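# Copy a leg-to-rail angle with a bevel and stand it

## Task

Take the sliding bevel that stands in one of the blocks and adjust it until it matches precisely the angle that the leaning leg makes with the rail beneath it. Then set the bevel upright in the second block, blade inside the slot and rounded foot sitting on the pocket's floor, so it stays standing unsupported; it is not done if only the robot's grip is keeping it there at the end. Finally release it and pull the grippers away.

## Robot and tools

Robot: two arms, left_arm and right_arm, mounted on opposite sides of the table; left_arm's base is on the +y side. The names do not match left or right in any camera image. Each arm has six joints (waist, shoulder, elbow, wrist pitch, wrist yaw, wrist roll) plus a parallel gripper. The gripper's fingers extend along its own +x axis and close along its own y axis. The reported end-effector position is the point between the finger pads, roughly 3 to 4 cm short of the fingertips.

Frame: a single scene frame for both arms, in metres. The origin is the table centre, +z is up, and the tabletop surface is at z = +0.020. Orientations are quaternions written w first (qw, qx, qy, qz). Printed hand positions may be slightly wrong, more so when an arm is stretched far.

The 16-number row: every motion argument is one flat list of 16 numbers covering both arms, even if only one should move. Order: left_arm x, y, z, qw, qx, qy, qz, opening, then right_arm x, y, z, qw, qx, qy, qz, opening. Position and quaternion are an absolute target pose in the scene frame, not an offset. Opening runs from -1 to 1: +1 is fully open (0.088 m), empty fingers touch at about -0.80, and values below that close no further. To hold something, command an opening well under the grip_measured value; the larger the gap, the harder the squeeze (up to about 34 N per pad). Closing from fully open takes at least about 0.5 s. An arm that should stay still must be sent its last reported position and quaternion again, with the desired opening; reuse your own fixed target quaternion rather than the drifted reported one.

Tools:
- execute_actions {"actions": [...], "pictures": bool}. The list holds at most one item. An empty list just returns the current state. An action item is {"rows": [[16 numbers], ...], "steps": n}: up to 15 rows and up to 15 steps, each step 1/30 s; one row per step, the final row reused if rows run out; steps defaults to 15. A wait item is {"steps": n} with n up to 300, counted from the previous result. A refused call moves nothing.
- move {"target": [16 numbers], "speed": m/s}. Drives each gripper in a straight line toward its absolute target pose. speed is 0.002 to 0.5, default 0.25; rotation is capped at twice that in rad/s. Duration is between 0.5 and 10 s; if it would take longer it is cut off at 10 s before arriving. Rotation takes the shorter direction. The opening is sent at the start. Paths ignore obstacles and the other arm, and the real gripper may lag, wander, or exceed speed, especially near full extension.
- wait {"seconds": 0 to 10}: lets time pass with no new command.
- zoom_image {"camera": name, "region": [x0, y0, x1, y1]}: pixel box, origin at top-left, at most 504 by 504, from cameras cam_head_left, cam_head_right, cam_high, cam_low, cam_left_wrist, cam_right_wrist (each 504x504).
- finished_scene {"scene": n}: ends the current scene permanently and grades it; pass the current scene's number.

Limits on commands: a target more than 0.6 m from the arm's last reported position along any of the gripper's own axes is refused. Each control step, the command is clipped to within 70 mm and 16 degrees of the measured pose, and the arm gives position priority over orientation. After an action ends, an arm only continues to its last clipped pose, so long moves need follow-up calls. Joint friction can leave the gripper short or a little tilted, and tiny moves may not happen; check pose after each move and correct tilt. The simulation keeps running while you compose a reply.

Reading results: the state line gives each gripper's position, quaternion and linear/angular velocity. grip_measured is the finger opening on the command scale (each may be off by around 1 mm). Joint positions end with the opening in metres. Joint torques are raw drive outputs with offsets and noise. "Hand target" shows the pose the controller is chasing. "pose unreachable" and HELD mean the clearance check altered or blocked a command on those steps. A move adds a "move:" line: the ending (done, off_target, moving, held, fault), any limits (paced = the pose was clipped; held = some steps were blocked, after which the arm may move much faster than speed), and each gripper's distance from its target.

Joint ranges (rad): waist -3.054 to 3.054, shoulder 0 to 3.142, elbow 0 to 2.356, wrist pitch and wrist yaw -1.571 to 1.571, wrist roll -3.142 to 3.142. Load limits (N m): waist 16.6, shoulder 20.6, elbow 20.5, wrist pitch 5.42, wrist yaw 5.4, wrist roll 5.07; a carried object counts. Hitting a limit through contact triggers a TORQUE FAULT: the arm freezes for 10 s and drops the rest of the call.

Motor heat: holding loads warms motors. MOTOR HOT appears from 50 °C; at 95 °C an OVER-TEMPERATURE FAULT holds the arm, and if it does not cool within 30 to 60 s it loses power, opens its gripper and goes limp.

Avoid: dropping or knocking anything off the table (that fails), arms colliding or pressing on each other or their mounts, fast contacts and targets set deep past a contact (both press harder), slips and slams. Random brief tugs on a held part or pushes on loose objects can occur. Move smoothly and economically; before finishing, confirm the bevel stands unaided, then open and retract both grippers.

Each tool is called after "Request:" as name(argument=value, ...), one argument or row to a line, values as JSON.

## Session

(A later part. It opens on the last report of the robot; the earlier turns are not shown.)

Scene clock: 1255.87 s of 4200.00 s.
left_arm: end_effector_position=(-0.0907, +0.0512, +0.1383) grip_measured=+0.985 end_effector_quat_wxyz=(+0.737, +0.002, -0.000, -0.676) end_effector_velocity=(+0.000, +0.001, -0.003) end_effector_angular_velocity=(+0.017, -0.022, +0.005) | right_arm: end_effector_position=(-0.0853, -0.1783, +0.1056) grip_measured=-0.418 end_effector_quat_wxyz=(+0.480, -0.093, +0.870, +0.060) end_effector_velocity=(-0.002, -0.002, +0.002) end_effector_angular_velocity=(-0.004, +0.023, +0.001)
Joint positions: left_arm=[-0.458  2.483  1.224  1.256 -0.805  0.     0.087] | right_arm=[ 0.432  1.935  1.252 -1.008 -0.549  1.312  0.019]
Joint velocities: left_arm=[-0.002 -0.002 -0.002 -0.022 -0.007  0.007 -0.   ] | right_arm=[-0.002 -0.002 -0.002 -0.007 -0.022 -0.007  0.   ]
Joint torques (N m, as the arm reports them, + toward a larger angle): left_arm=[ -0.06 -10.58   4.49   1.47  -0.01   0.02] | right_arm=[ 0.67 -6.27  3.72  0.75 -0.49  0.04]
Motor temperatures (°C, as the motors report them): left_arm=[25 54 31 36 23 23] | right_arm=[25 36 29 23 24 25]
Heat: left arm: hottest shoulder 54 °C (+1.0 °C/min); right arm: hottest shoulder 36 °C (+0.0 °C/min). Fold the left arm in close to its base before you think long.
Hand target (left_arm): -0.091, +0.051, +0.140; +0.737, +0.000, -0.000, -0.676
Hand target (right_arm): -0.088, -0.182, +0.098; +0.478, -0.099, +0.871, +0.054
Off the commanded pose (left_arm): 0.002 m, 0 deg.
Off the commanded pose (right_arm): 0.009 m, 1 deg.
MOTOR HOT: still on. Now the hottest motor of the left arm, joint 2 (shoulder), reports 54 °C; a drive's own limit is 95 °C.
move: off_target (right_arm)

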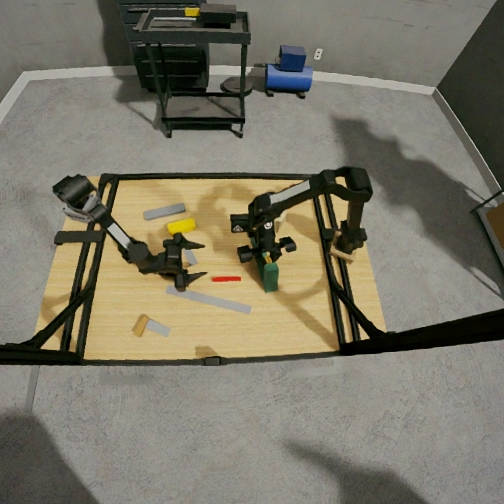

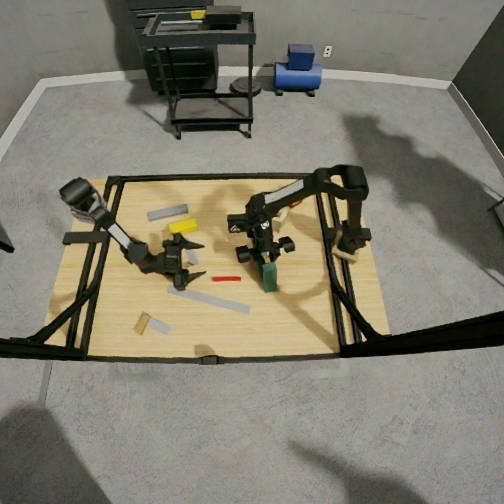

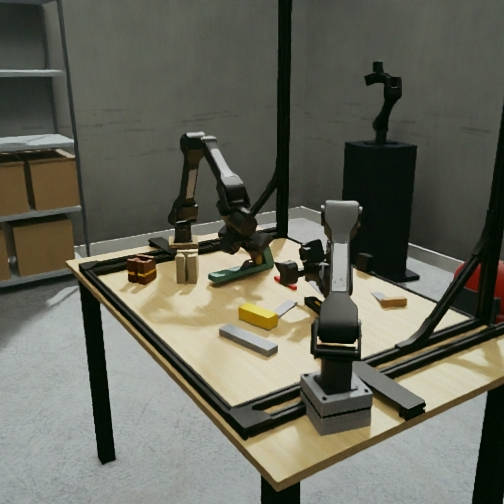

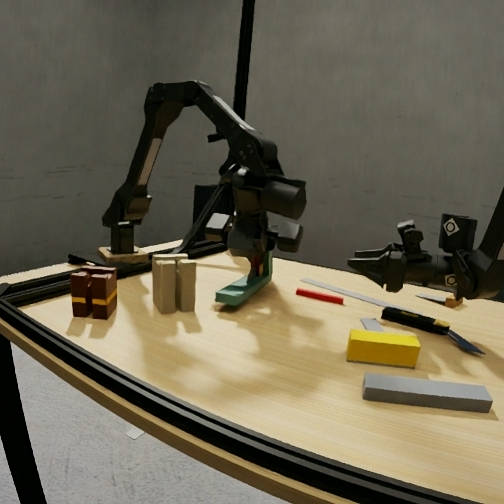

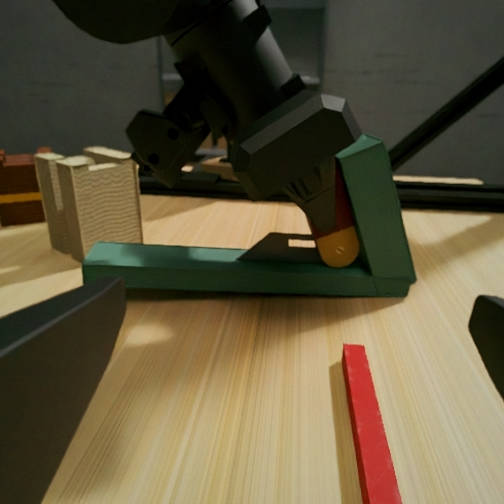

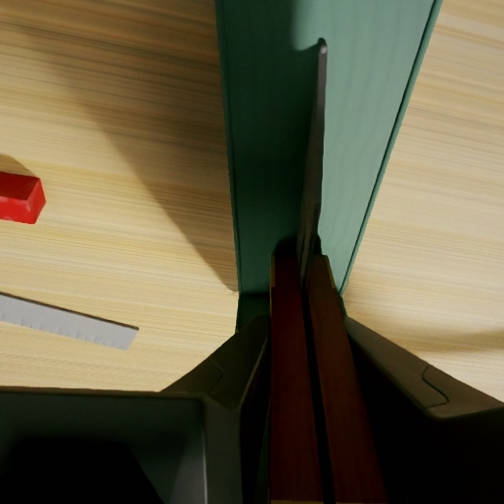

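Request:
move(
  target=[-0.091,0.051,0.14,0.737,0,0,-0.676,1, -0.0908,-0.1819,0.0995,0.4779,-0.0992,0.8711,0.0544,-1.0],
  speed=0.005,
)

Request:
zoom_image(
  camera="cam_left_wrist",
  region=[310,140,390,285],
)

Request:
zoom_image(
  camera="cam_left_wrist",
  region=[230,220,370,285],
)

Scene clock: 1280.67 s of 4200.00 s.
left_arm: end_effector_position=(-0.0907, +0.0512, +0.1383) grip_measured=+0.985 end_effector_quat_wxyz=(+0.737, +0.002, -0.000, -0.676) end_effector_velocity=(+0.000, +0.001, +0.002) end_effector_angular_velocity=(-0.006, +0.012, +0.005) | right_arm: end_effector_position=(-0.0858, -0.1779, +0.1052) grip_measured=-0.418 end_effector_quat_wxyz=(+0.478, -0.090, +0.872, +0.059) end_effector_velocity=(-0.000, -0.002, +0.001) end_effector_angular_velocity=(-0.003, +0.008, +0.003)
Joint positions: left_arm=[-0.458  2.483  1.224  1.256 -0.805  0.     0.087] | right_arm=[ 0.431  1.936  1.249 -1.003 -0.554  1.318  0.019]
Joint velocities: left_arm=[-0.002 -0.002 -0.002  0.007 -0.007 -0.007 -0.   ] | right_arm=[-0.002 -0.002 -0.002 -0.007 -0.007 -0.007 -0.   ]
Joint torques (N m, as the arm reports them, + toward a larger angle): left_arm=[ -0.06 -10.54   4.51   1.47  -0.02   0.01] | right_arm=[ 1.33 -7.01  3.79  0.45 -0.32  0.13]
Motor temperatures (°C, as the motors report them): left_arm=[25 54 31 36 23 23] | right_arm=[25 35 28 24 24 25]
Heat: left arm: hottest shoulder 54 °C (+1.0 °C/min); right arm: hottest shoulder 35 °C (-1.0 °C/min). Fold the left arm in close to its base before you think long.
Hand target (left_arm): -0.091, +0.051, +0.140; +0.737, -0.000, -0.000, -0.676
Hand target (right_arm): -0.091, -0.182, +0.100; +0.478, -0.099, +0.871, +0.054
Off the commanded pose (left_arm): 0.002 m, 0 deg.
Off the commanded pose (right_arm): 0.009 m, 1 deg.
MOTOR HOT: still on. Now the hottest motor of the left arm, joint 2 (shoulder), reports 54 °C; a drive's own limit is 95 °C.
move: off_target (right_arm)

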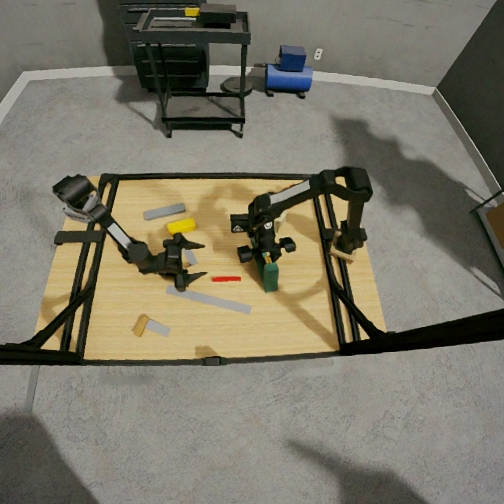

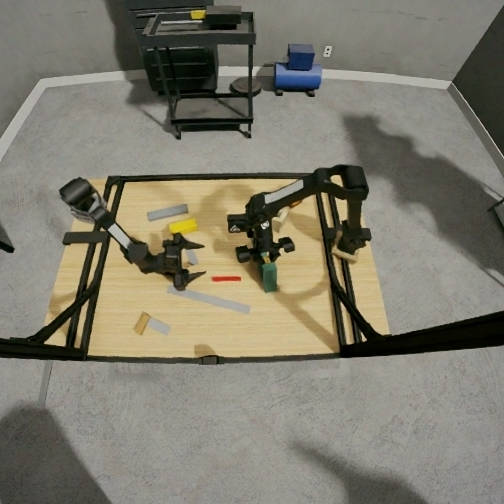

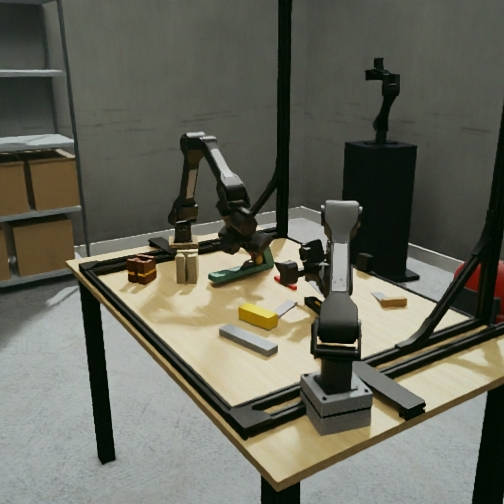

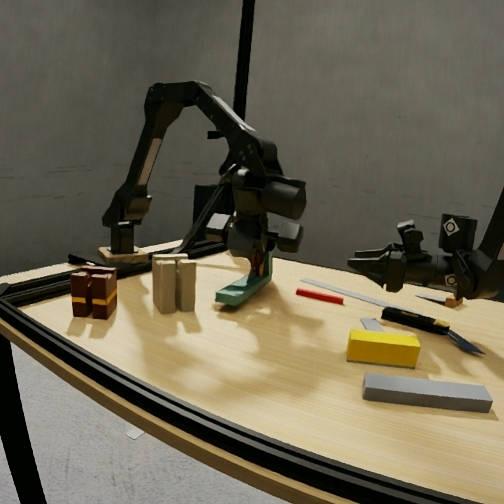

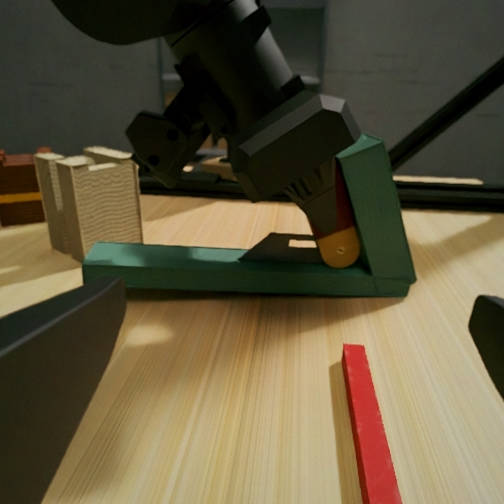

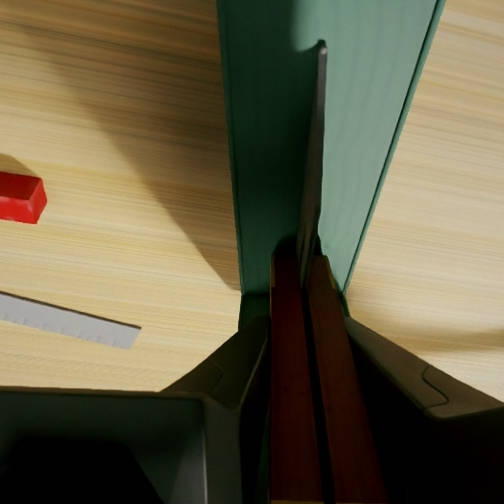

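Region (310, 140, 390, 285) of cam_left_wrist's 504x504 image, scaled by 3.476, with more detail than that image has; it fills the left 278 columns of this view, and the rest is white.

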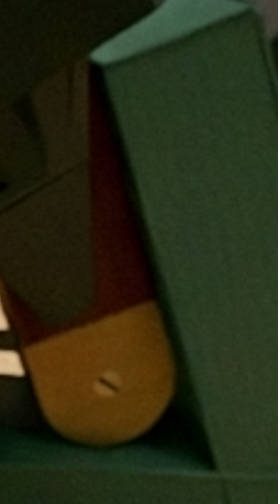

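Region (230, 220, 370, 285) of cam_left_wrist's 504x504 image, scaled by 3.600, with more detail than that image has; it fills the top 234 rows of this view, and the rest is white.

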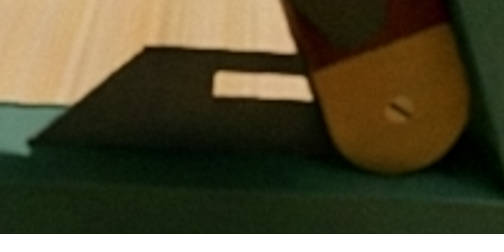

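Request:
move(
  target=[-0.091,0.051,0.14,0.737,0,0,-0.676,1, -0.072,-0.177,0.121,0.4779,-0.0992,0.8711,0.0544,-1.0],
  speed=0.01,
)

Request:
zoom_image(
  camera="cam_left_wrist",
  region=[220,120,400,285],
)

Scene clock: 1305.63 s of 4200.00 s.
left_arm: end_effector_position=(-0.0909, +0.0513, +0.1383) grip_measured=+0.985 end_effector_quat_wxyz=(+0.737, +0.002, -0.000, -0.676) end_effector_velocity=(+0.000, +0.001, +0.002) end_effector_angular_velocity=(-0.005, -0.002, +0.005) | right_arm: end_effector_position=(-0.0734, -0.1798, +0.1196) grip_measured=-0.418 end_effector_quat_wxyz=(+0.478, -0.101, +0.871, +0.052) end_effector_velocity=(-0.000, -0.003, +0.005) end_effector_angular_velocity=(+0.004, +0.010, +0.015)
Joint positions: left_arm=[-0.459  2.483  1.224  1.256 -0.805  0.     0.087] | right_arm=[ 0.396  1.935  1.308 -1.114 -0.545  1.262  0.019]
Joint velocities: left_arm=[-0.002 -0.002 -0.002  0.007 -0.007  0.007 -0.   ] | right_arm=[-0.002 -0.012  0.002 -0.022 -0.007 -0.022 -0.   ]
Joint torques (N m, as the arm reports them, + toward a larger angle): left_arm=[ -0.07 -10.57   4.51   1.47  -0.02   0.01] | right_arm=[-0.29 -7.81  6.83 -0.34 -0.33 -0.11]
Motor temperatures (°C, as the motors report them): left_arm=[25 55 31 36 23 23] | right_arm=[25 36 28 24 24 25]
Heat: left arm: hottest shoulder 55 °C (+1.0 °C/min); right arm: hottest shoulder 36 °C (+0.0 °C/min). Fold the left arm in close to its base before you think long.
Hand target (left_arm): -0.091, +0.051, +0.140; +0.737, -0.000, -0.000, -0.676
Hand target (right_arm): -0.072, -0.177, +0.121; +0.478, -0.099, +0.871, +0.055
Off the commanded pose (left_arm): 0.002 m, 0 deg.
Off the commanded pose (right_arm): 0.003 m, 0 deg.
MOTOR HOT: still on. Now the hottest motor of the left arm, joint 2 (shoulder), reports 55 °C; a drive's own limit is 95 °C.
move: done

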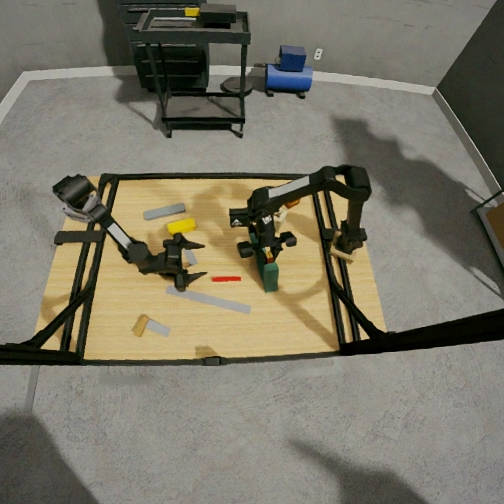

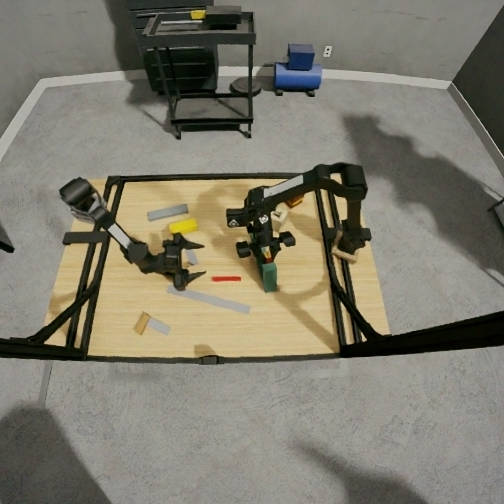

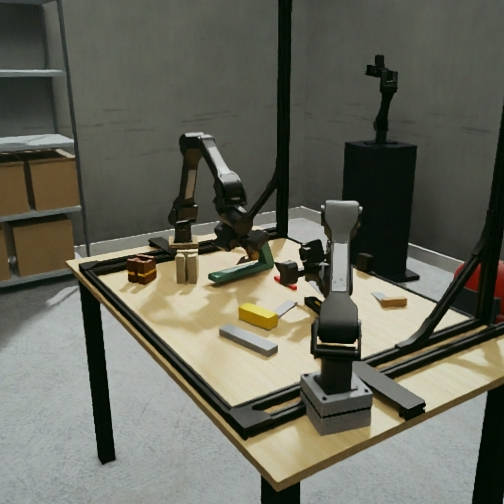

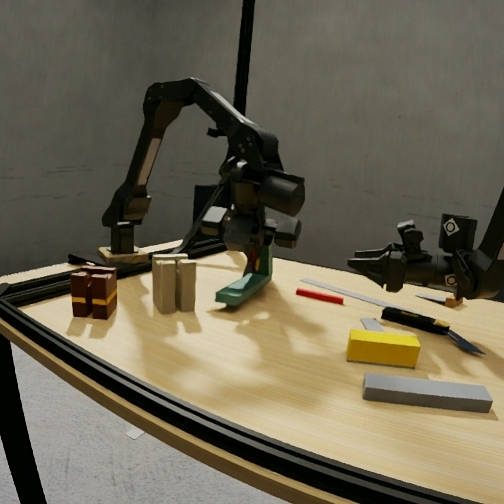

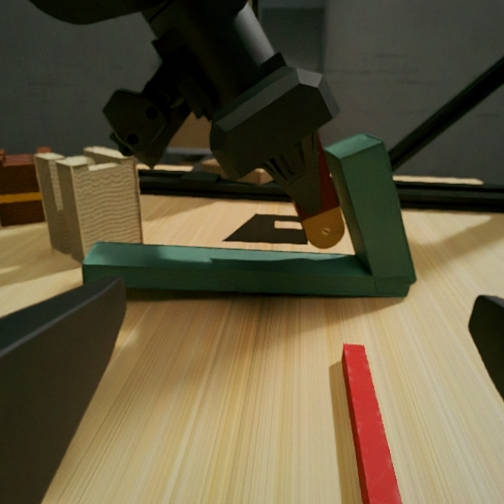

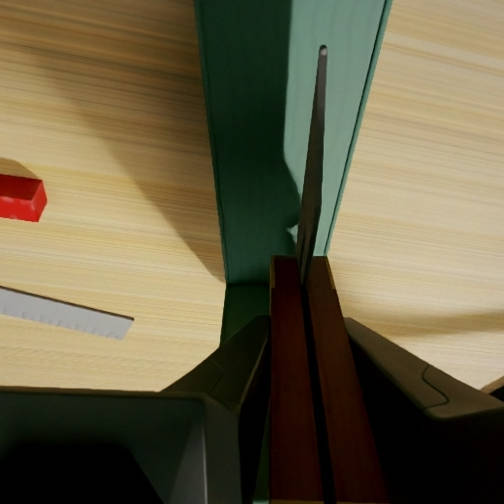

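Region (220, 120, 400, 285) of cam_left_wrist's 504x504 image, scaled by 2.800, with more detail than that image has; it fills the top 462 rows of this view, and the rest is white.

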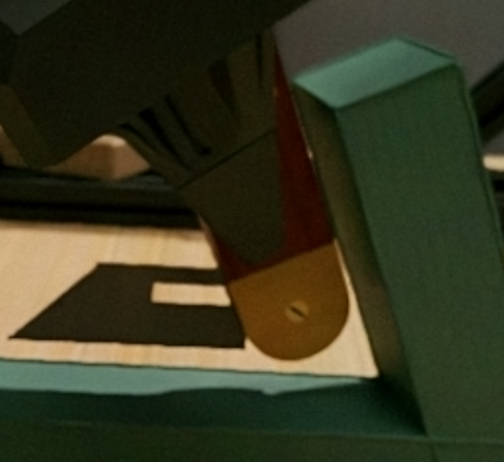

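Request:
zoom_image(
  camera="cam_left_wrist",
  region=[290,130,380,270],
)

Request:
zoom_image(
  camera="cam_left_wrist",
  region=[215,195,365,275],
)

Region (290, 130, 380, 270) of cam_left_wrist's 504x504 image, scaled by 3.600, with more detail than that image has; it fills the left 324 columns of this view, and the rest is white.

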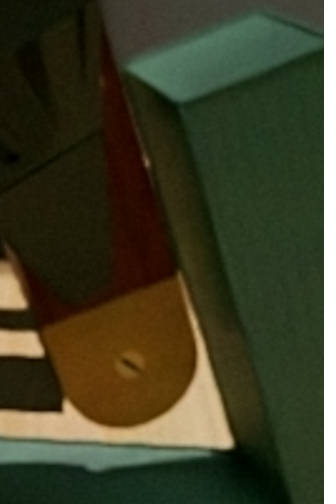

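Region (215, 195, 365, 275) of cam_left_wrist's 504x504 image, scaled by 3.360, with more detail than that image has; it fills the top 269 rows of this view, and the rest is white.

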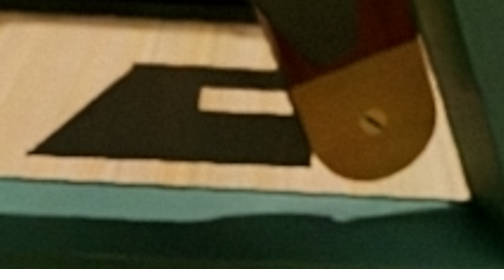

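Request:
zoom_image(
  camera="cam_left_wrist",
  region=[305,135,365,205],
)

Request:
zoom_image(
  camera="cam_left_wrist",
  region=[320,190,380,260],
)

Region (305, 135, 365, 205) of cam_left_wrist's 504x504 image, scaled by 7.200, with more detail than that image has; it fills the left 432 columns of this view, and the rest is white.

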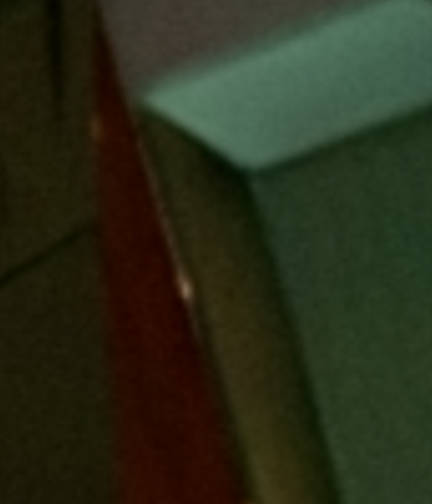

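Region (320, 190, 380, 260) of cam_left_wrist's 504x504 image, scaled by 7.200, with more detail than that image has; it fills the left 432 columns of this view, and the rest is white.

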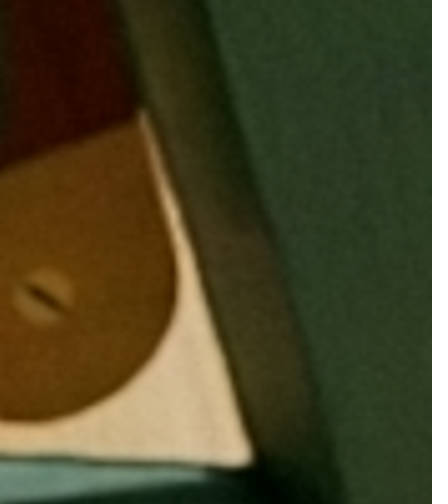

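Request:
move(
  target=[0.05,0.2,0.25,0.707,0,0,-0.707,1, -0.035,-0.170,0.20,0.4779,-0.0992,0.8711,0.0544,-1.0],
  speed=0.08,
)

Scene clock: 1368.93 s of 4200.00 s.
left_arm: end_effector_position=(+0.0492, +0.1977, +0.2497) grip_measured=+0.985 end_effector_quat_wxyz=(+0.707, -0.000, +0.000, -0.707) end_effector_velocity=(-0.001, +0.002, +0.000) end_effector_angular_velocity=(+0.006, +0.018, -0.020) | right_arm: end_effector_position=(-0.0364, -0.1715, +0.1945) grip_measured=-0.418 end_effector_quat_wxyz=(+0.476, -0.104, +0.872, +0.046) end_effector_velocity=(-0.003, -0.003, +0.004) end_effector_angular_velocity=(-0.018, +0.022, -0.014)
Joint positions: left_arm=[-0.374  1.514  0.317  1.198 -0.633 -0.     0.087] | right_arm=[ 0.29   1.937  1.611 -1.491 -0.525  1.141  0.019]
Joint velocities: left_arm=[ 0.002 -0.022 -0.007 -0.022  0.022 -0.022 -0.   ] | right_arm=[-0.002 -0.002  0.002 -0.022 -0.022  0.007 -0.   ]
Joint torques (N m, as the arm reports them, + toward a larger angle): left_arm=[ 0.3  -5.08  4.07  1.34  0.09 -0.02] | right_arm=[-0.29 -9.61  7.2  -0.46 -0.31 -0.1 ]
Motor temperatures (°C, as the motors report them): left_arm=[25 55 30 36 23 23] | right_arm=[25 38 31 23 24 25]
Heat: left arm: hottest shoulder 55 °C (+0.0 °C/min); right arm: hottest shoulder 38 °C (+2.0 °C/min). Fold the left arm in close to its base before you think long.
Hand target (left_arm): +0.051, +0.199, +0.250; +0.707, +0.000, +0.001, -0.707
Hand target (right_arm): -0.035, -0.170, +0.200; +0.478, -0.100, +0.871, +0.054
Off the commanded pose (left_arm): 0.002 m, 0 deg.
Off the commanded pose (right_arm): 0.006 m, 1 deg.
MOTOR HOT: still on. Now the hottest motor of the left arm, joint 2 (shoulder), reports 55 °C; a drive's own limit is 95 °C.
move: done

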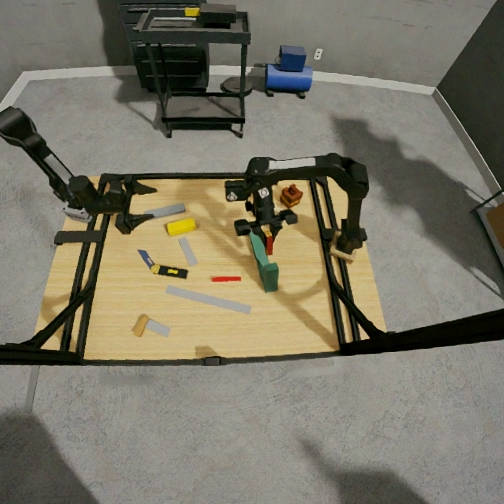

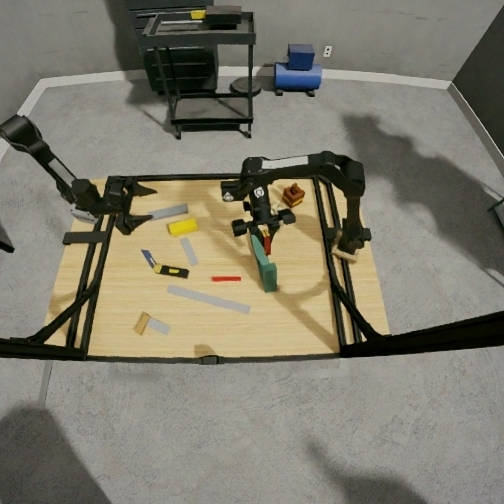

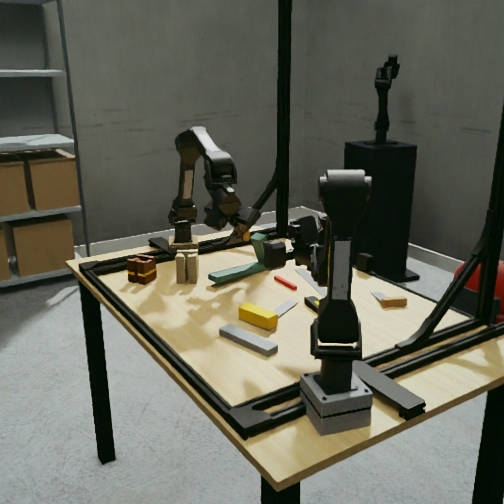

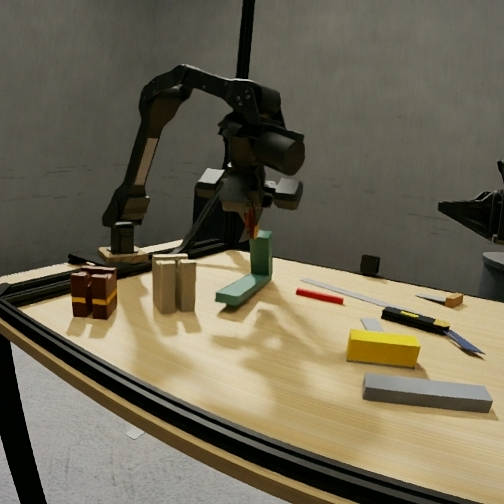

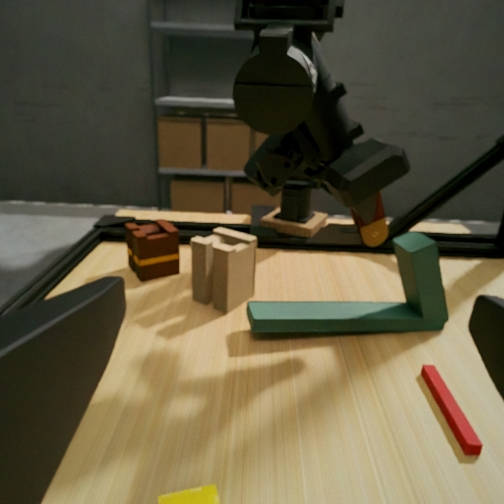

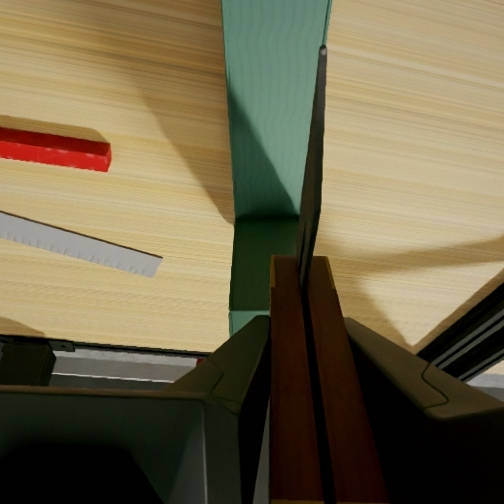

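Request:
move(
  target=[0.05,0.2,0.25,0.707,0,0,-0.707,1, 0.15,-0.30,0.215,0.5531,-0.3708,0.6829,0.3003,-1.0],
  speed=0.1,
)

Scene clock: 1410.93 s of 4200.00 s.
left_arm: end_effector_position=(+0.0501, +0.1985, +0.2496) grip_measured=+0.985 end_effector_quat_wxyz=(+0.707, +0.000, +0.000, -0.707) end_effector_velocity=(-0.002, +0.001, -0.001) end_effector_angular_velocity=(+0.006, +0.003, -0.010) | right_arm: end_effector_position=(+0.1521, -0.2971, +0.2133) grip_measured=-0.418 end_effector_quat_wxyz=(+0.549, -0.372, +0.687, +0.298) end_effector_velocity=(+0.000, -0.003, -0.001) end_effector_angular_velocity=(-0.003, +0.017, +0.008)
Joint positions: left_arm=[-0.373  1.509  0.313  1.194 -0.635 -0.001  0.087] | right_arm=[-0.23   1.686  1.455 -1.56   0.018 -0.081  0.019]
Joint velocities: left_arm=[-0.002 -0.002 -0.002 -0.007  0.007 -0.007 -0.   ] | right_arm=[-0.012  0.002 -0.002 -0.007 -0.007 -0.022 -0.   ]
Joint torques (N m, as the arm reports them, + toward a larger angle): left_arm=[-0.42 -4.78  4.34  1.47 -0.09  0.03] | right_arm=[-0.27 -8.55  5.15 -0.26  0.07 -0.1 ]
Motor temperatures (°C, as the motors report them): left_arm=[25 47 30 36 23 23] | right_arm=[25 40 32 23 24 25]
Heat: left arm: hottest shoulder 47 °C (-8.0 °C/min); right arm: hottest shoulder 40 °C (+3.0 °C/min).
Hand target (left_arm): +0.050, +0.200, +0.250; +0.707, -0.000, -0.000, -0.707
Hand target (right_arm): +0.152, -0.300, +0.216; +0.553, -0.372, +0.683, +0.299
Off the commanded pose (left_arm): 0.002 m, 0 deg.
Off the commanded pose (right_arm): 0.004 m, 1 deg.
MOTOR HOT: cleared. Now the hottest motor of the left arm, joint 2 (shoulder), reports 47 °C.
move: done

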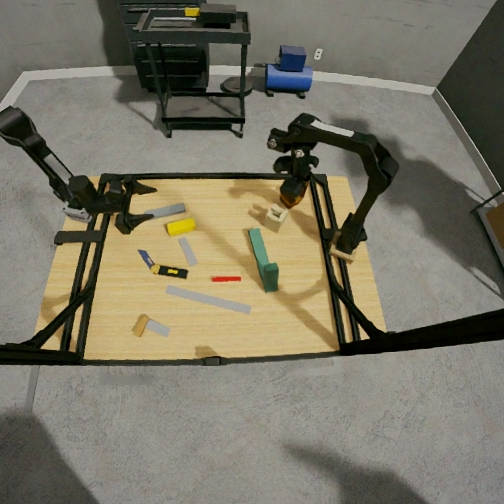

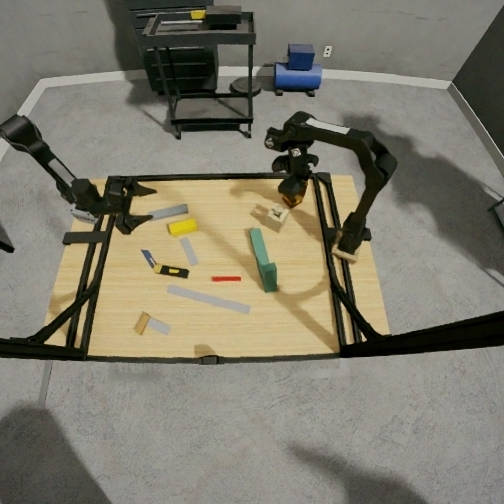

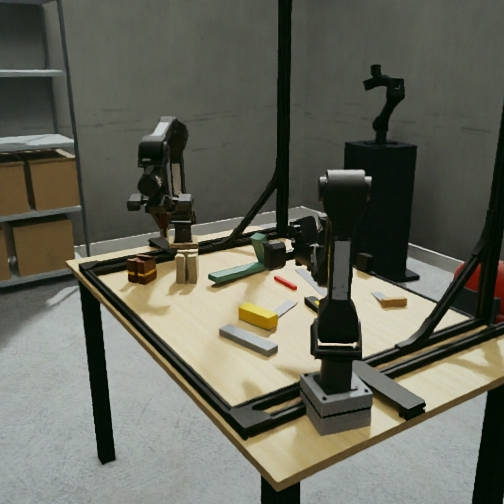

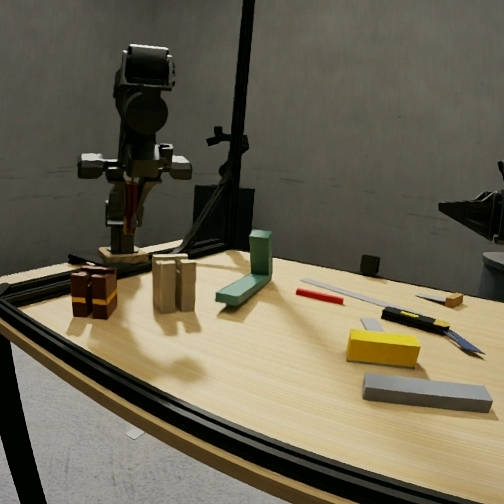

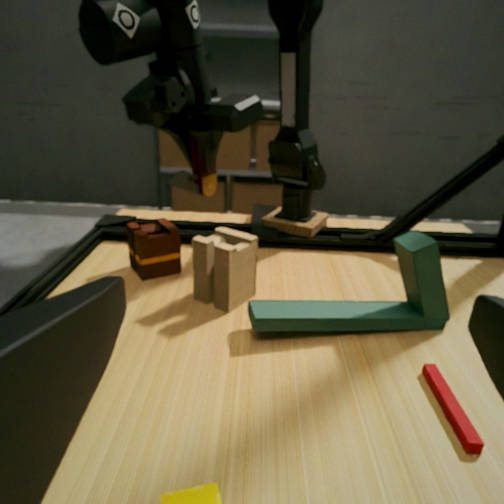

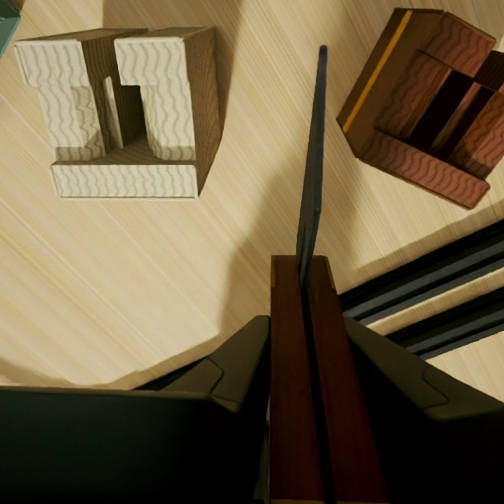

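Request:
zoom_image(
  camera="cam_right_wrist",
  region=[324,0,504,220],
)

Region (324, 0, 504, 220) of cam_right_wrist's 504x504 image, scaled by 2.291, with more detail than that image has; it fills the left 412 columns of this view, and the rest is white.

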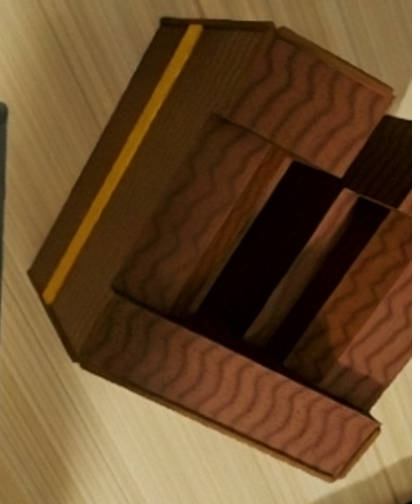

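Request:
move(
  target=[0.05,0.2,0.25,0.707,0,0,-0.707,1, 0.200,-0.292,0.205,0.6106,-0.1880,0.7540,0.1522,-1.0],
  speed=0.06,
)

Scene clock: 1473.90 s of 4200.00 s.
left_arm: end_effector_position=(+0.0502, +0.1993, +0.2493) grip_measured=+0.985 end_effector_quat_wxyz=(+0.707, +0.001, +0.000, -0.707) end_effector_velocity=(-0.002, +0.001, -0.000) end_effector_angular_velocity=(-0.002, +0.009, -0.010) | right_arm: end_effector_position=(+0.1970, -0.2942, +0.2050) grip_measured=-0.418 end_effector_quat_wxyz=(+0.609, -0.193, +0.754, +0.153) end_effector_velocity=(-0.000, -0.002, +0.003) end_effector_angular_velocity=(+0.008, +0.004, -0.002)
Joint positions: left_arm=[-0.375  1.506  0.31   1.194 -0.635 -0.     0.087] | right_arm=[-0.384  1.798  1.555 -1.535 -0.05   0.254  0.019]
Joint velocities: left_arm=[-0.002  0.002 -0.002  0.007  0.007 -0.007 -0.   ] | right_arm=[-0.007 -0.007  0.002 -0.007 -0.007 -0.007 -0.   ]
Joint torques (N m, as the arm reports them, + toward a larger angle): left_arm=[-0.26 -4.41  4.68  1.48 -0.08  0.02] | right_arm=[-0.3  -6.28  7.34 -0.08 -0.16  0.14]
Motor temperatures (°C, as the motors report them): left_arm=[25 43 30 36 23 23] | right_arm=[25 38 31 23 24 25]
Heat: left arm: hottest shoulder 43 °C (-3.0 °C/min); right arm: hottest shoulder 38 °C (-2.0 °C/min).
Hand target (left_arm): +0.050, +0.200, +0.250; +0.707, +0.000, +0.000, -0.707
Hand target (right_arm): +0.200, -0.292, +0.205; +0.610, -0.188, +0.754, +0.152
Off the commanded pose (left_arm): 0.001 m, 0 deg.
Off the commanded pose (right_arm): 0.004 m, 1 deg.
move: done

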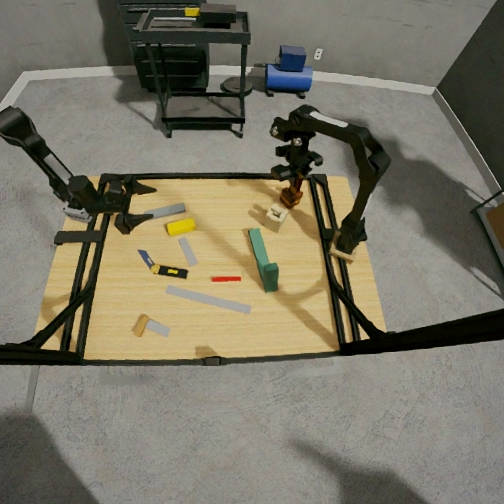

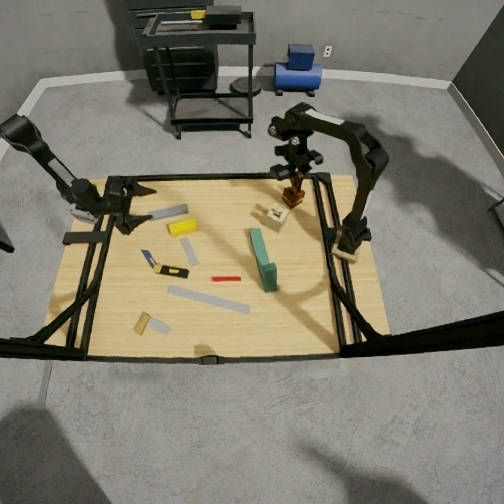

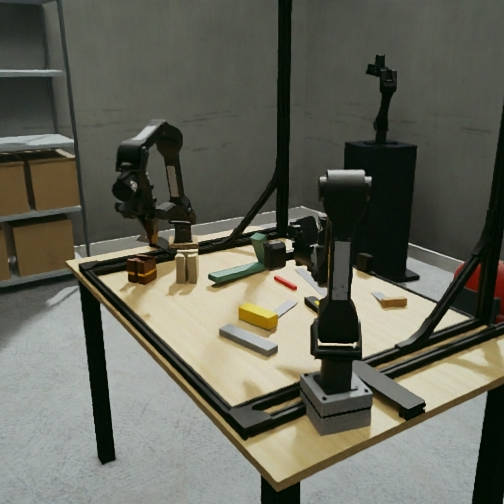

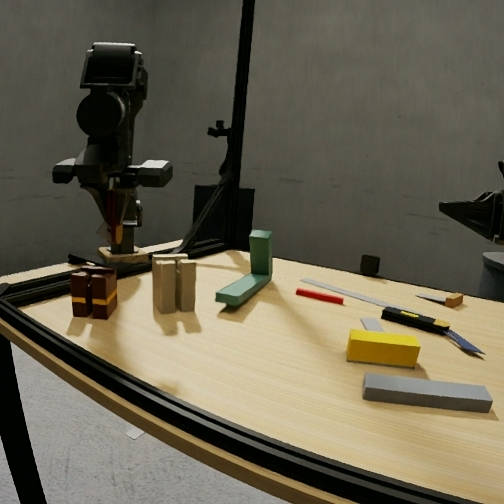

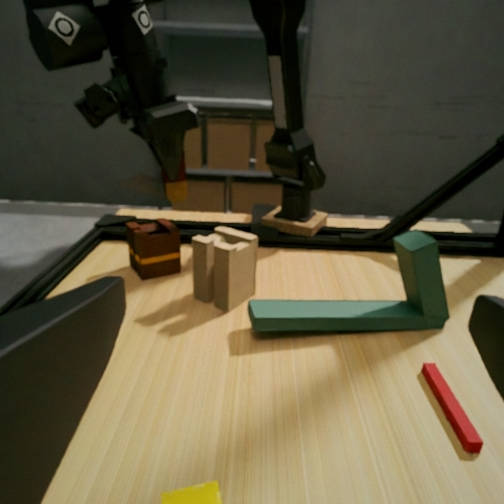

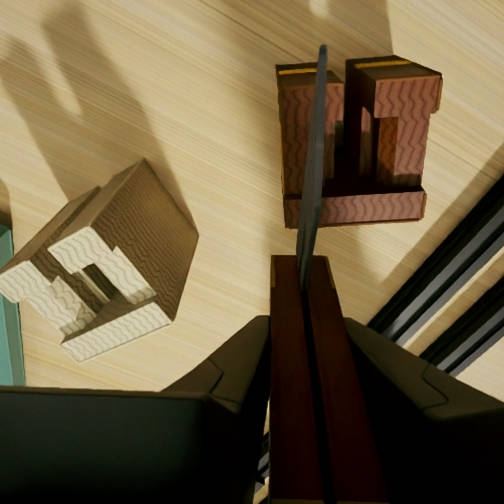

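Request:
move(
  target=[0.05,0.2,0.25,0.707,0,0,-0.707,1, 0.238,-0.3025,0.195,0.6049,-0.2142,0.7470,0.1734,-1.0],
  speed=0.04,
)

Scene clock: 1503.07 s of 4200.00 s.
left_arm: end_effector_position=(+0.0500, +0.1996, +0.2493) grip_measured=+0.985 end_effector_quat_wxyz=(+0.707, +0.001, +0.000, -0.707) end_effector_velocity=(-0.000, +0.002, -0.003) end_effector_angular_velocity=(+0.010, +0.000, +0.000) | right_arm: end_effector_position=(+0.2344, -0.3035, +0.1955) grip_measured=-0.418 end_effector_quat_wxyz=(+0.604, -0.213, +0.748, +0.173) end_effector_velocity=(+0.002, +0.002, +0.000) end_effector_angular_velocity=(+0.014, -0.004, +0.003)
Joint positions: left_arm=[-0.376  1.505  0.31   1.194 -0.635 -0.     0.087] | right_arm=[-0.476  1.887  1.632 -1.527 -0.024  0.105  0.019]
Joint velocities: left_arm=[-0.007 -0.002 -0.007 -0.007 -0.007 -0.007  0.   ] | right_arm=[-0.002  0.002  0.007  0.007 -0.007 -0.007  0.   ]
Joint torques (N m, as the arm reports them, + toward a larger angle): left_arm=[-0.22 -4.31  4.79  1.51 -0.07  0.02] | right_arm=[-0.26 -6.91  7.44 -0.14  0.07 -0.07]
Motor temperatures (°C, as the motors report them): left_arm=[25 42 31 36 23 23] | right_arm=[25 37 32 23 24 25]
Heat: left arm: hottest shoulder 42 °C (-2.0 °C/min); right arm: hottest shoulder 37 °C (-2.0 °C/min).
Hand target (left_arm): +0.050, +0.200, +0.250; +0.707, -0.000, -0.000, -0.707
Hand target (right_arm): +0.238, -0.303, +0.195; +0.605, -0.214, +0.747, +0.173
Off the commanded pose (left_arm): 0.001 m, 0 deg.
Off the commanded pose (right_arm): 0.004 m, 0 deg.
move: done

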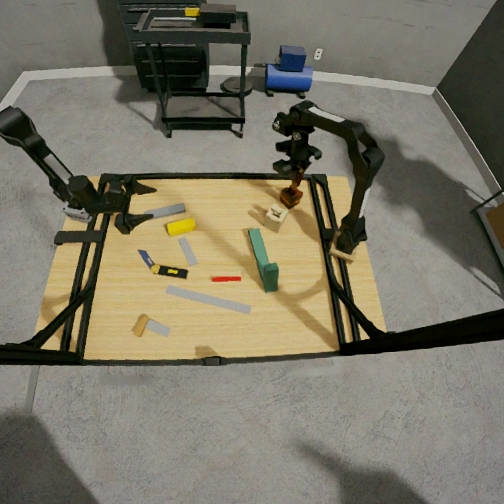

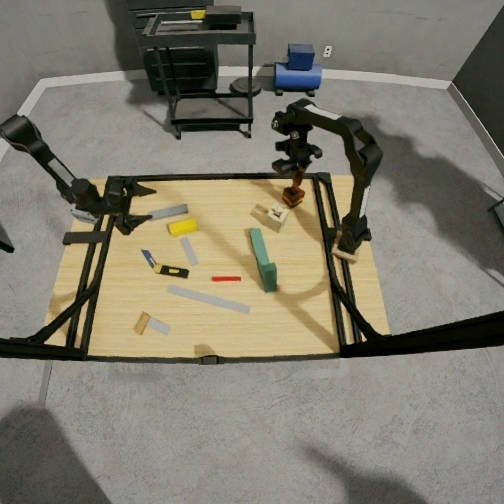

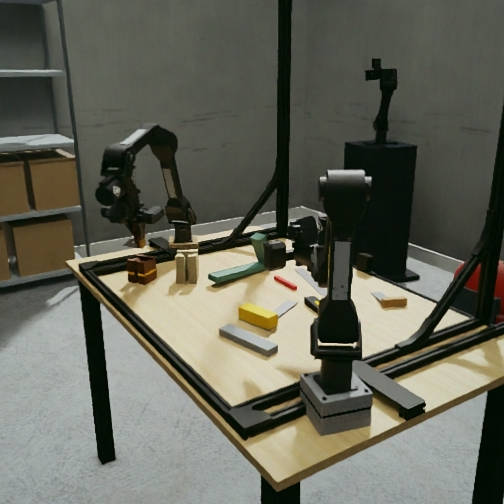

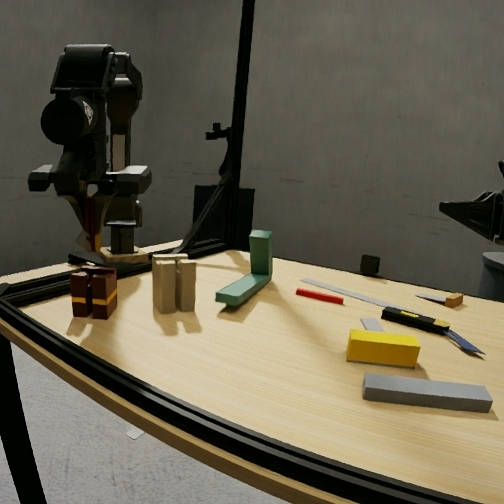

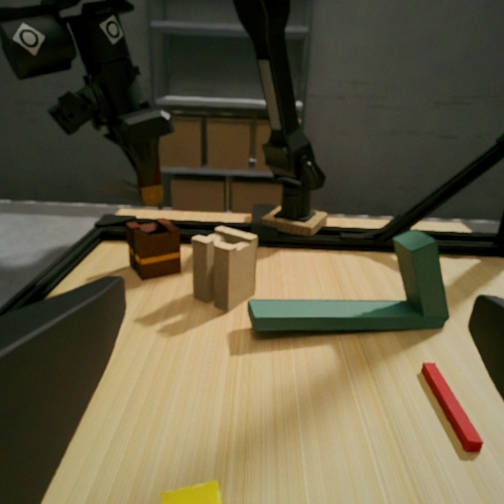

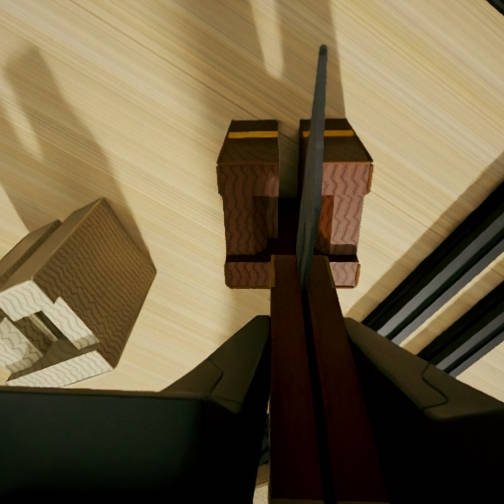

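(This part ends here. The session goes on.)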